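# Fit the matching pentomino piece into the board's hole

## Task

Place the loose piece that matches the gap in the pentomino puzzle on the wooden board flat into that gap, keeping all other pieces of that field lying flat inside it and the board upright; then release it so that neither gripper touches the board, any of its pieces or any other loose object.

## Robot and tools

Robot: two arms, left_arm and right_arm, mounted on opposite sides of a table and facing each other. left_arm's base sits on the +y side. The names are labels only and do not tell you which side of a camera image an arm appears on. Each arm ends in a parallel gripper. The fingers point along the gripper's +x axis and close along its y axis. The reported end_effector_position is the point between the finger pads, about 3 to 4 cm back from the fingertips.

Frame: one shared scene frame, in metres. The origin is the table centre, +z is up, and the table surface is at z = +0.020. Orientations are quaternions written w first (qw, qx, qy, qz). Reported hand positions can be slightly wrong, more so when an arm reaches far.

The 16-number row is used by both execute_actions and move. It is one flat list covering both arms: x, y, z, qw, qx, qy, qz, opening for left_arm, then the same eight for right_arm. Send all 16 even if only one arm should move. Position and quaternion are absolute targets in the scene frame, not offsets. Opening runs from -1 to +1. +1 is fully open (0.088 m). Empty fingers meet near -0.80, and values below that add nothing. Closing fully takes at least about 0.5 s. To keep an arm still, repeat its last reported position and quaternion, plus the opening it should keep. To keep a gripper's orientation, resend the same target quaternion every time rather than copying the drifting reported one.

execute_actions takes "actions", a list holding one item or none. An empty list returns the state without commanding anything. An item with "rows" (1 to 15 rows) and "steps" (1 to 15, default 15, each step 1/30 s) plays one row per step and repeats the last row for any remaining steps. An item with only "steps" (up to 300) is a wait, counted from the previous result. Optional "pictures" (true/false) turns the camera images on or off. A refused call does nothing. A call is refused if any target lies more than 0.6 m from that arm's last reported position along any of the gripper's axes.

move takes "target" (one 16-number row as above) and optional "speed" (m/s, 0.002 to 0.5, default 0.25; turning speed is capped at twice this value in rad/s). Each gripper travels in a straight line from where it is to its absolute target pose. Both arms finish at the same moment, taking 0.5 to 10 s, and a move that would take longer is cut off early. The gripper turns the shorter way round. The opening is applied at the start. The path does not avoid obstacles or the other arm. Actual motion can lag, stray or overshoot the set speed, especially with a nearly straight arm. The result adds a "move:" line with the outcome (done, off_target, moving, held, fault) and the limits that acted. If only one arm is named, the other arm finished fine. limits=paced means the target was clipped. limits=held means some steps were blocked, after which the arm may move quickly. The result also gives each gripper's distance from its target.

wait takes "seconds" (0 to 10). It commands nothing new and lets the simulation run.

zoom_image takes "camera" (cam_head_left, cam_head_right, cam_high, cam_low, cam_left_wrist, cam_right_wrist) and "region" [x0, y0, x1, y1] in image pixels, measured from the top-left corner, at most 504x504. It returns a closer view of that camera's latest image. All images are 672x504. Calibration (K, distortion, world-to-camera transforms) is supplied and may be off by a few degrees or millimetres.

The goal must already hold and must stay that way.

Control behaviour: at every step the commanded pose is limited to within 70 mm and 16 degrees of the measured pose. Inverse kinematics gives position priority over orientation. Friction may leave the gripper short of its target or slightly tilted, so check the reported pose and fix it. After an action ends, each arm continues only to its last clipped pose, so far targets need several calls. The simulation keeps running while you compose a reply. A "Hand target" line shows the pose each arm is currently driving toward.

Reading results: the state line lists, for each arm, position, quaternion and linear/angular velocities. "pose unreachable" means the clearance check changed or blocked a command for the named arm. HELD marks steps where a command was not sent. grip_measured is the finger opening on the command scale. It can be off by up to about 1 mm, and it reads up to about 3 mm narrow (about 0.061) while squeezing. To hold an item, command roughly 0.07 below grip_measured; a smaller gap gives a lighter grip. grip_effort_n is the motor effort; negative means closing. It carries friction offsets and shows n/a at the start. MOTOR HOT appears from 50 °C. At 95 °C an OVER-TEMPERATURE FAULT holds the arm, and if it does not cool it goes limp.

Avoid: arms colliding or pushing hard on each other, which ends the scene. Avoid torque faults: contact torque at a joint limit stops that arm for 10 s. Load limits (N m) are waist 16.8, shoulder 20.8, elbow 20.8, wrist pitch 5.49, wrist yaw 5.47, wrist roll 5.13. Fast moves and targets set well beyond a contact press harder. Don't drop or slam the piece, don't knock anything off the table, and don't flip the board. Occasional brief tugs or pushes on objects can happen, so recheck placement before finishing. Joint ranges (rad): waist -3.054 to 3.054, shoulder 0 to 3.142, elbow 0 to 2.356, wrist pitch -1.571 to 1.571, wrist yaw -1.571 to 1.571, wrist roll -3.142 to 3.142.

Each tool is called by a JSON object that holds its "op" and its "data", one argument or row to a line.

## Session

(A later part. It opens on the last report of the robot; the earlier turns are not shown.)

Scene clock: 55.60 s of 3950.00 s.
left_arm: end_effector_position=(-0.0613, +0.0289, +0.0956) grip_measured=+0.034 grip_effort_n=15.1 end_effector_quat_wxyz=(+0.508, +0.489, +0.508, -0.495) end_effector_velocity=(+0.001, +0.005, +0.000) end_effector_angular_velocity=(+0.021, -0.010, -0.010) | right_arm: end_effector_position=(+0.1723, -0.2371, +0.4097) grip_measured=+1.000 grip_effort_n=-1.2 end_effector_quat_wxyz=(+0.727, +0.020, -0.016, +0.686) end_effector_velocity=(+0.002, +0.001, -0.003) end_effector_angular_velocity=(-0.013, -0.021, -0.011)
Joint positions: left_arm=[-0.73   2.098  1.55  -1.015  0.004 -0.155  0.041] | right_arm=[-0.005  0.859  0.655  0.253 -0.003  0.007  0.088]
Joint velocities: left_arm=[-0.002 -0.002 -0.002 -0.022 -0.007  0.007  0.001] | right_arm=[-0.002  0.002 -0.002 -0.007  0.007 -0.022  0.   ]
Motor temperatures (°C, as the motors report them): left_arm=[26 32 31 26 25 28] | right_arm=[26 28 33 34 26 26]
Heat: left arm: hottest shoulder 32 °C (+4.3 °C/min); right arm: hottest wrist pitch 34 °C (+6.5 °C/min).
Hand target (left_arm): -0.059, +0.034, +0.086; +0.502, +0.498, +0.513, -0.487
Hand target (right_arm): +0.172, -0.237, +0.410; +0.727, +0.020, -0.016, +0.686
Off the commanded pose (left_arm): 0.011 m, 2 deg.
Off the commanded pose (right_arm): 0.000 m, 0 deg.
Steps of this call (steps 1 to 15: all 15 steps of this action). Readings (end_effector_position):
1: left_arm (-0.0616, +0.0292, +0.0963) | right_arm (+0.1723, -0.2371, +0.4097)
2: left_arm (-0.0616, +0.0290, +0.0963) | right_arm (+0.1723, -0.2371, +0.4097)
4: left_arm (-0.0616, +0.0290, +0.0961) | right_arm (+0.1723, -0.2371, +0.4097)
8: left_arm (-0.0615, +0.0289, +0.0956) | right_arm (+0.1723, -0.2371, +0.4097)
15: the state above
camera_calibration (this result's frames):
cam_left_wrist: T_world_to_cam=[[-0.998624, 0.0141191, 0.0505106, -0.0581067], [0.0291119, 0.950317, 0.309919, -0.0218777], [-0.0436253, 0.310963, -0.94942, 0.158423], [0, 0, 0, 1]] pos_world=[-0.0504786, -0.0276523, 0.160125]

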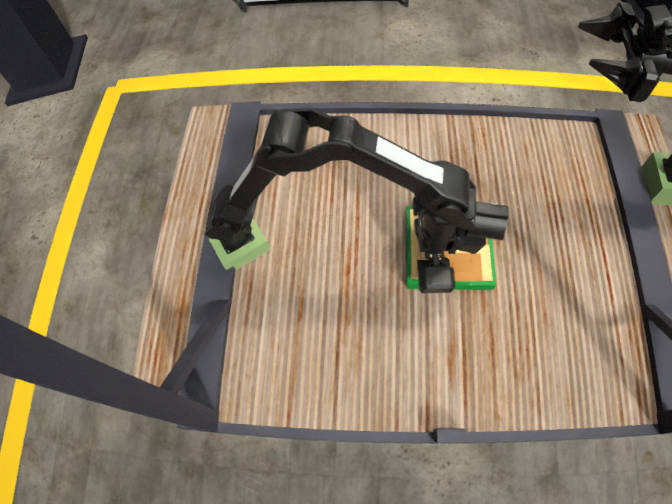

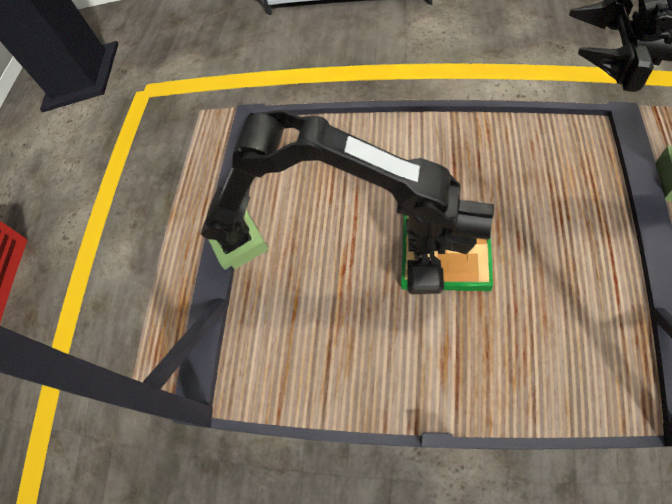

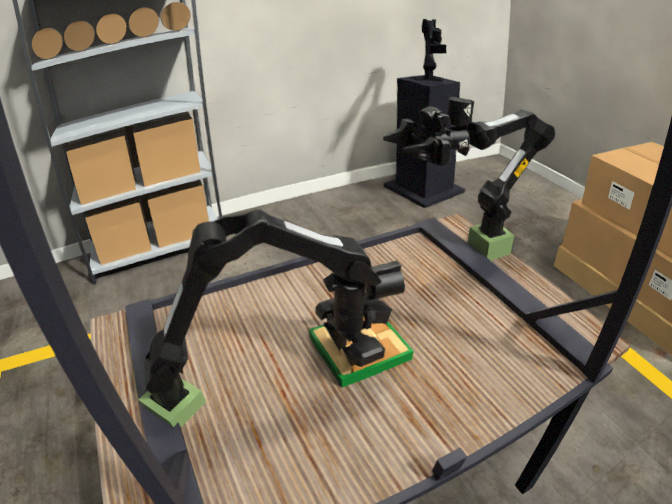

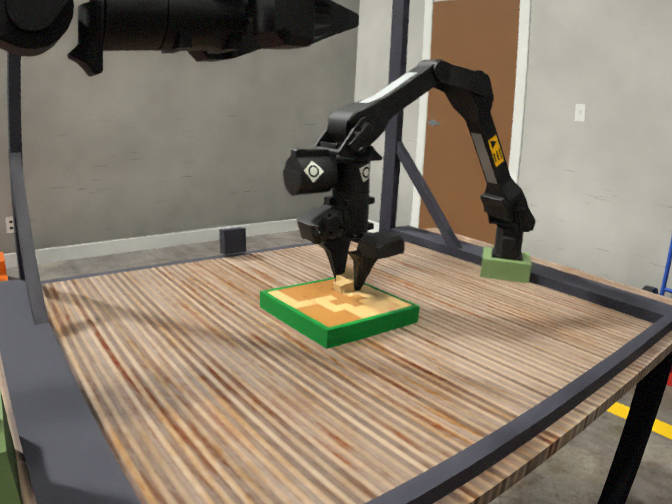

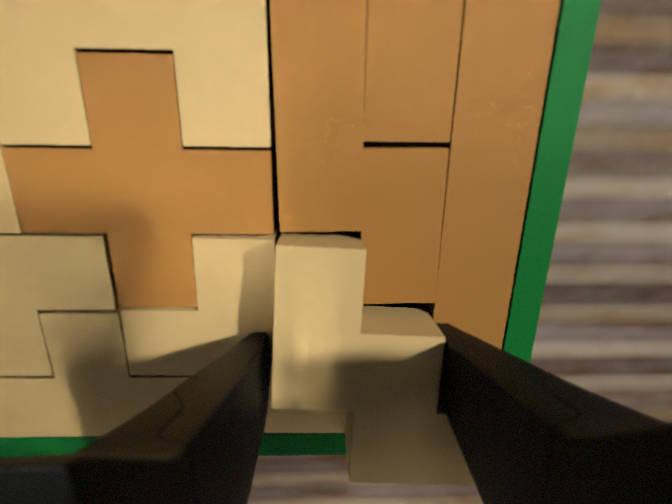

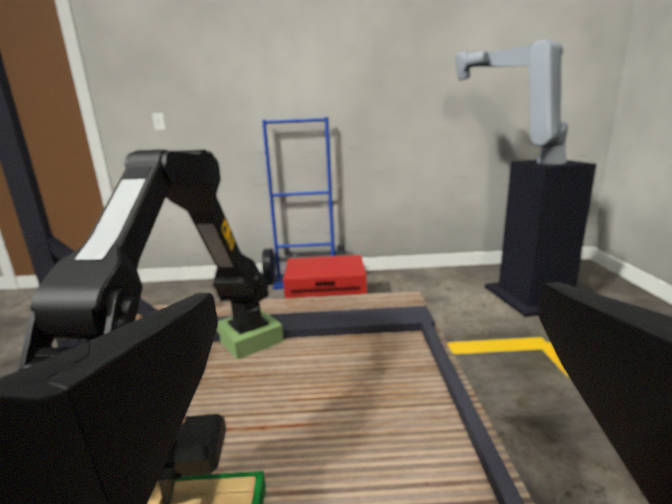

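{"op": "move", "data": {
  "target": [-0.061,0.022,0.135,0.5,0.5,0.5,-0.5,0.15,0.172,-0.237,0.41,0.727,0.02,-0.016,0.686,1],
  "speed": 0.08
}}

{"op": "move", "data": {
  "target": [-0.09,0.085,0.13,0.5,0.5,0.5,-0.5,-0.8,0.172,-0.237,0.41,0.727,0.02,-0.016,0.686,1]
}}

{"op": "move", "data": {
  "target": [-0.09,0.087,0.095,0.5,0.5,0.5,-0.5,-0.8,0.172,-0.237,0.41,0.727,0.02,-0.016,0.686,1],
  "speed": 0.08
}}

Scene clock: 60.67 s of 3950.00 s.
left_arm: end_effector_position=(-0.0619, +0.0244, +0.1308) grip_measured=+0.147 grip_effort_n=14.7 end_effector_quat_wxyz=(+0.498, +0.501, +0.505, -0.497) end_effector_velocity=(-0.002, +0.001, +0.005) end_effector_angular_velocity=(+0.002, -0.007, -0.015) | right_arm: end_effector_position=(+0.1723, -0.2371, +0.4097) grip_measured=+1.000 grip_effort_n=-1.2 end_effector_quat_wxyz=(+0.727, +0.020, -0.016, +0.686) end_effector_velocity=(-0.000, +0.001, -0.001) end_effector_angular_velocity=(-0.008, -0.007, +0.005)
Joint positions: left_arm=[-0.73   2.098  1.694 -1.177  0.004 -0.128  0.046] | right_arm=[-0.005  0.859  0.655  0.253 -0.003  0.007  0.088]
Joint velocities: left_arm=[-0.007 -0.002  0.017 -0.022 -0.007  0.007 -0.   ] | right_arm=[-0.002  0.002  0.002 -0.007 -0.007 -0.007  0.   ]
Motor temperatures (°C, as the motors report them): left_arm=[26 33 31 26 25 28] | right_arm=[26 28 34 34 26 26]
Heat: left arm: hottest shoulder 33 °C (+5.0 °C/min); right arm: hottest elbow 34 °C (+6.0 °C/min).
Hand target (left_arm): -0.061, +0.022, +0.135; +0.500, +0.500, +0.500, -0.500
Hand target (right_arm): +0.172, -0.237, +0.410; +0.727, +0.020, -0.016, +0.686
Off the commanded pose (left_arm): 0.005 m, 1 deg.
Off the commanded pose (right_arm): 0.000 m, 0 deg.
After step 90, 1.17 s passed at rest.
move: done
camera_calibration (this result's frames):
cam_left_wrist: T_world_to_cam=[[-0.997994, 0.0402818, 0.0488484, -0.0607659], [0.0540784, 0.943559, 0.326759, -0.0289592], [-0.032929, 0.328745, -0.943845, 0.19277], [0, 0, 0, 1]] pos_world=[-0.0527301, -0.0335998, 0.194376]

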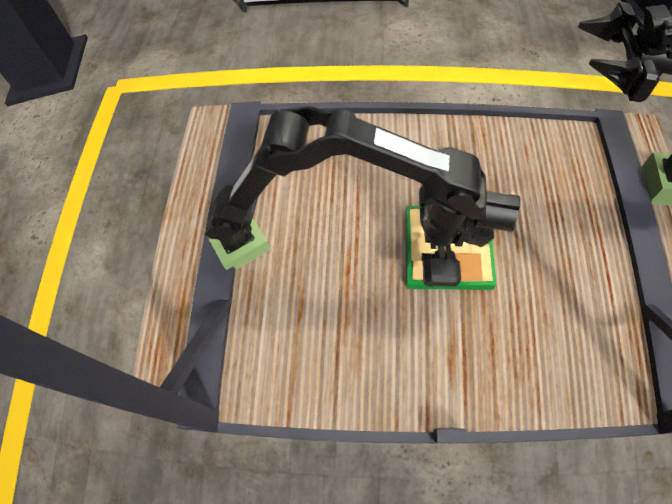

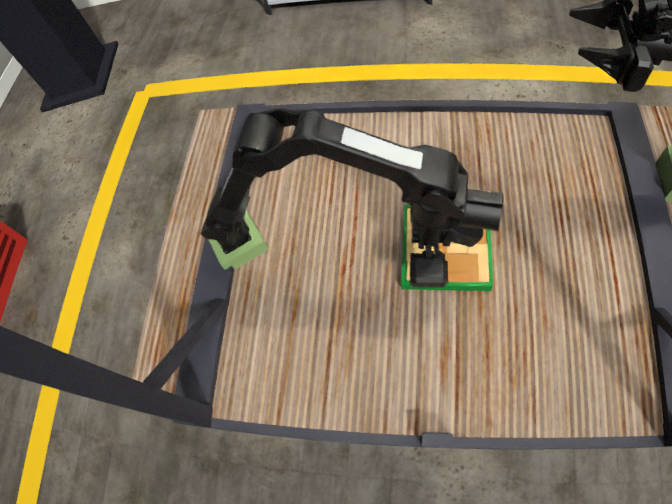

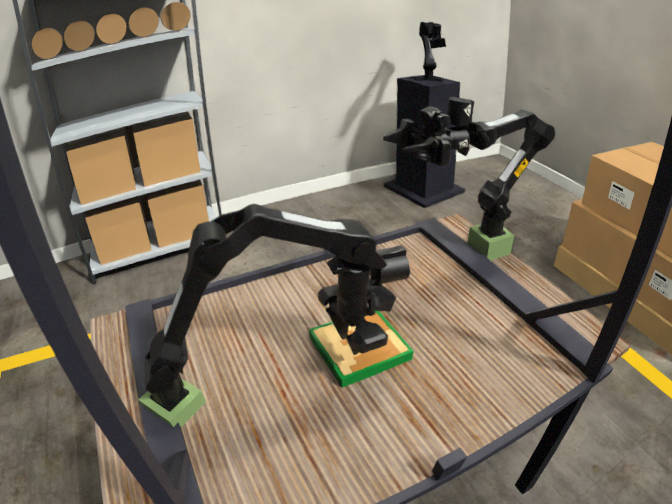

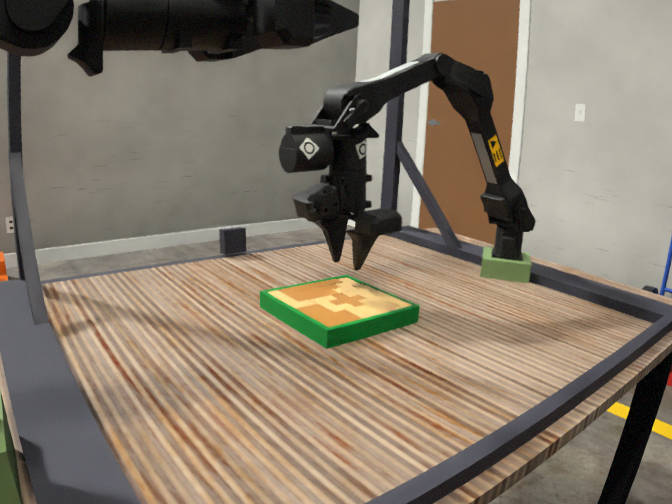

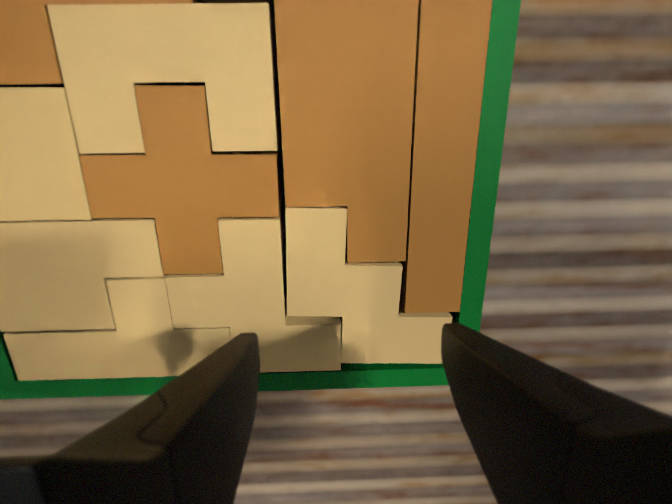

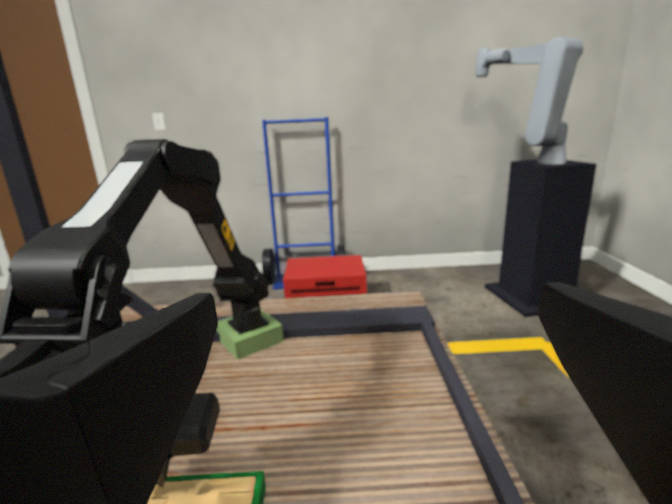

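Scene clock: 61.60 s of 3950.00 s.
left_arm: end_effector_position=(-0.0889, +0.0822, +0.1290) grip_measured=-0.796 grip_effort_n=-17.4 end_effector_quat_wxyz=(+0.498, +0.500, +0.501, -0.501) end_effector_velocity=(-0.002, +0.006, +0.001) end_effector_angular_velocity=(+0.006, -0.009, +0.010) | right_arm: end_effector_position=(+0.1723, -0.2371, +0.4097) grip_measured=+1.000 grip_effort_n=-0.7 end_effector_quat_wxyz=(+0.727, +0.020, -0.016, +0.686) end_effector_velocity=(-0.000, -0.000, -0.005) end_effector_angular_velocity=(-0.023, -0.021, +0.004)
Joint positions: left_arm=[-0.828  1.894  1.392 -1.07   0.004 -0.22   0.   ] | right_arm=[-0.005  0.859  0.655  0.253 -0.003  0.007  0.088]
Joint velocities: left_arm=[-0.012 -0.017 -0.017 -0.007 -0.007 -0.022  0.   ] | right_arm=[-0.002 -0.002 -0.002 -0.022 -0.007 -0.022  0.   ]
Motor temperatures (°C, as the motors report them): left_arm=[26 33 31 26 25 28] | right_arm=[26 28 34 34 26 26]
Heat: left arm: hottest shoulder 33 °C (+5.0 °C/min); right arm: hottest elbow 34 °C (+6.0 °C/min).
Hand target (left_arm): -0.089, +0.085, +0.130; +0.500, +0.500, +0.500, -0.500
Hand target (right_arm): +0.172, -0.237, +0.410; +0.727, +0.020, -0.016, +0.686
Off the commanded pose (left_arm): 0.003 m, 0 deg.
Off the commanded pose (right_arm): 0.000 m, 0 deg.
move: done
camera_calibration (this result's frames):
cam_left_wrist: T_world_to_cam=[[-0.997667, 0.0471652, 0.0493601, -0.0906159], [0.0604904, 0.945887, 0.318808, -0.0800997], [-0.0316524, 0.32105, -0.946533, 0.172213], [0, 0, 0, 1]] pos_world=[-0.0801082, 0.0247503, 0.193014]

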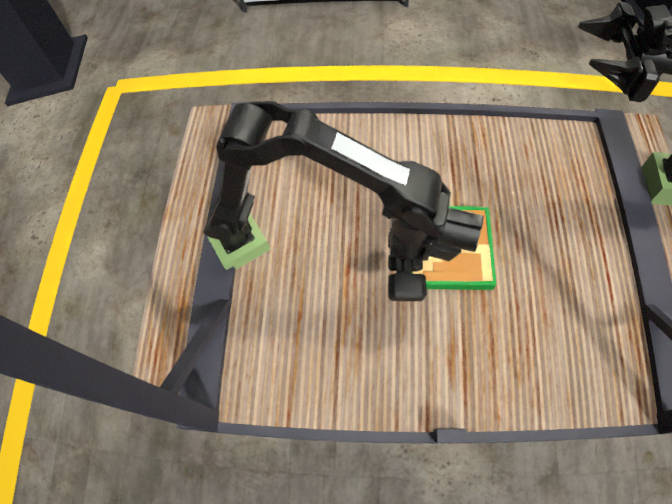

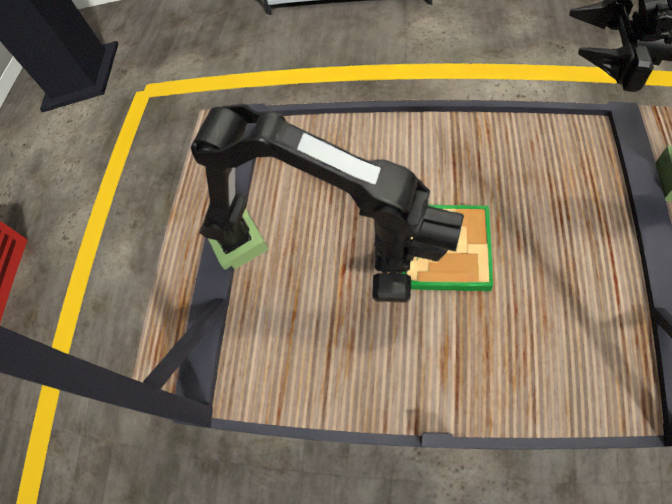

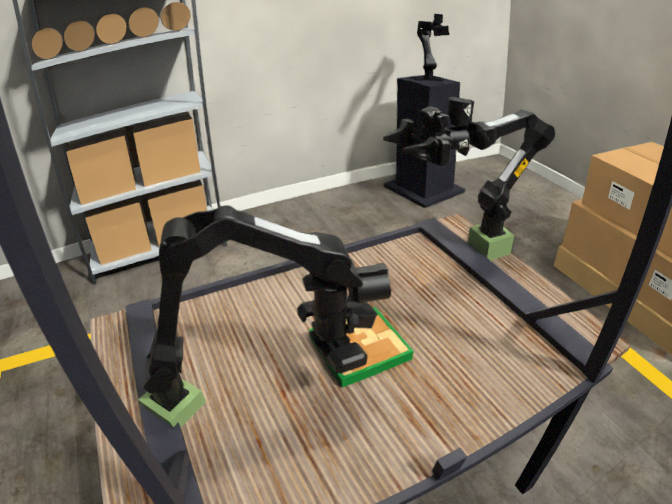

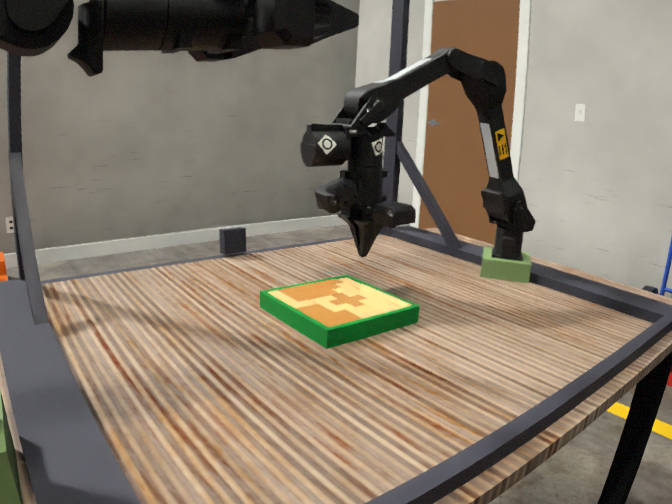

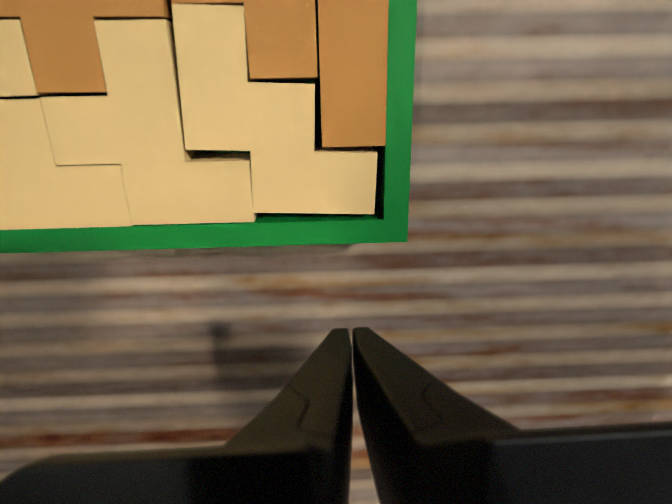

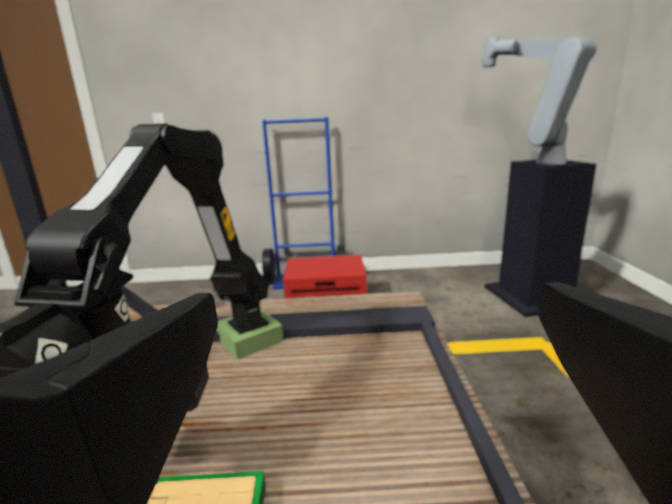

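Scene clock: 62.47 s of 3950.00 s.
left_arm: end_effector_position=(-0.0902, +0.0826, +0.1031) grip_measured=-0.797 grip_effort_n=-17.4 end_effector_quat_wxyz=(+0.503, +0.492, +0.496, -0.509) end_effector_velocity=(-0.001, +0.004, -0.001) end_effector_angular_velocity=(+0.010, -0.010, +0.000) | right_arm: end_effector_position=(+0.1723, -0.2371, +0.4097) grip_measured=+1.000 grip_effort_n=-1.2 end_effector_quat_wxyz=(+0.727, +0.020, -0.016, +0.686) end_effector_velocity=(-0.003, -0.000, -0.005) end_effector_angular_velocity=(-0.022, -0.007, +0.019)
Joint positions: left_arm=[-0.832  1.904  1.296 -0.939  0.004 -0.223  0.   ] | right_arm=[-0.005  0.859  0.655  0.253 -0.003  0.007  0.088]
Joint velocities: left_arm=[-0.007 -0.002 -0.007 -0.007 -0.007 -0.007  0.   ] | right_arm=[-0.002 -0.002 -0.002 -0.022 -0.022 -0.007  0.   ]
Motor temperatures (°C, as the motors report them): left_arm=[26 33 31 26 25 28] | right_arm=[26 28 34 34 26 26]
Heat: left arm: hottest shoulder 33 °C (+5.0 °C/min); right arm: hottest elbow 34 °C (+6.1 °C/min).
Hand target (left_arm): -0.090, +0.087, +0.095; +0.500, +0.500, +0.500, -0.500
Hand target (right_arm): +0.172, -0.237, +0.410; +0.727, +0.020, -0.016, +0.686
Off the commanded pose (left_arm): 0.009 m, 1 deg.
Off the commanded pose (right_arm): 0.000 m, 0 deg.
move: off_target (left_arm)
camera_calibration (this result's frames):
cam_left_wrist: T_world_to_cam=[[-0.997346, 0.0488708, 0.0539753, -0.0912164], [0.0626489, 0.953723, 0.294086, -0.0700044], [-0.0371053, 0.296687, -0.954254, 0.149863], [0, 0, 0, 1]] pos_world=[-0.0810279, 0.0267602, 0.168518]

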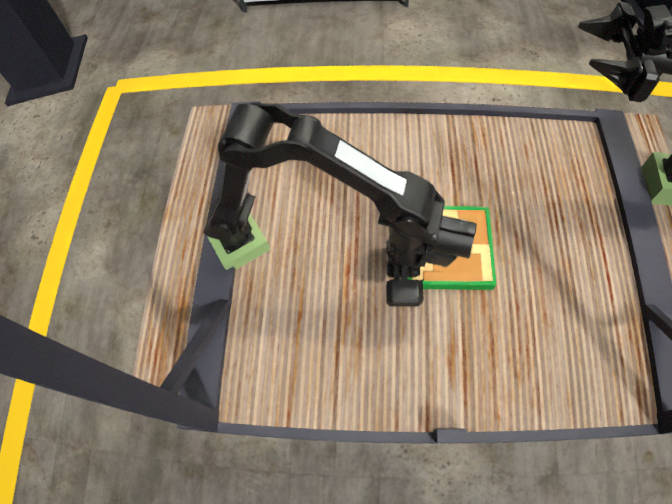

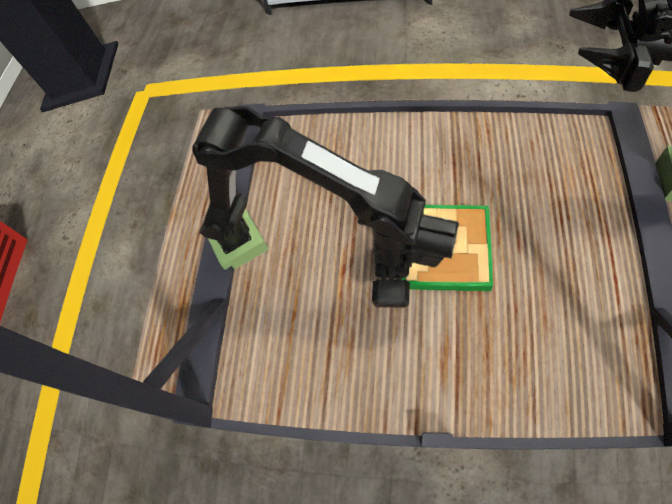

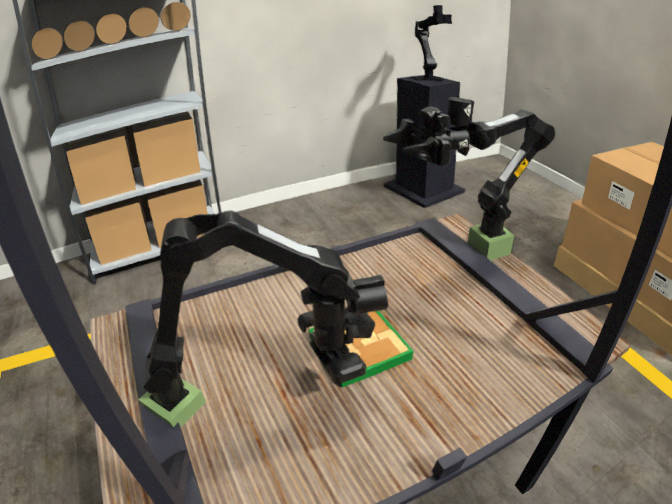

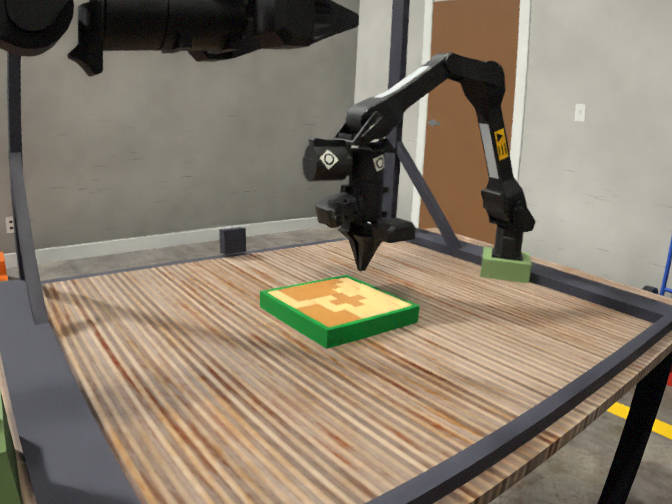

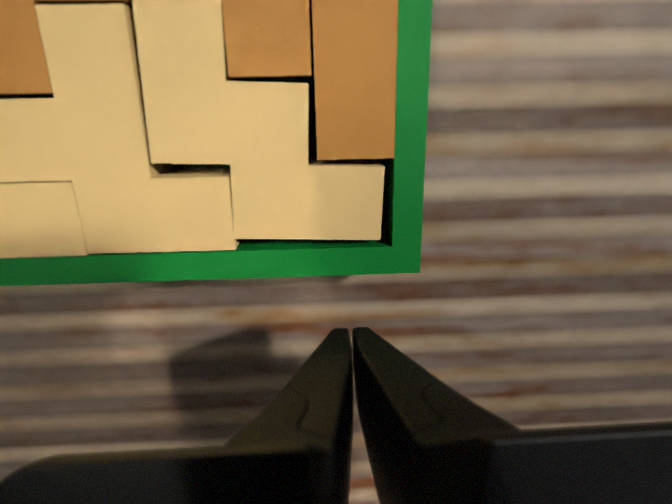

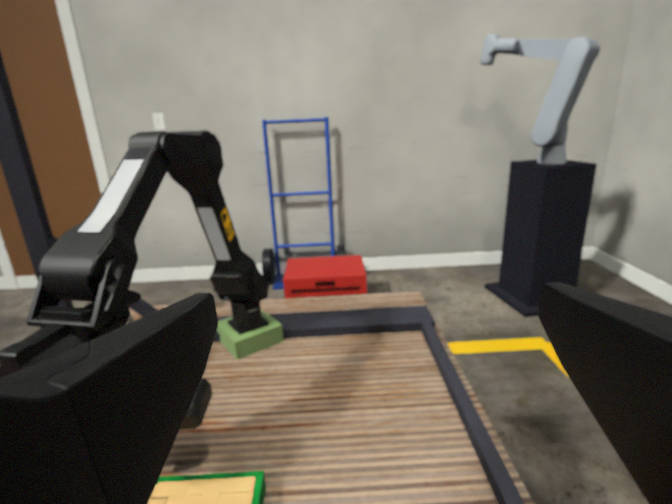

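{"op": "finished_scene", "data": {
  "scene": 1
}}

The scene is finished: the task was done.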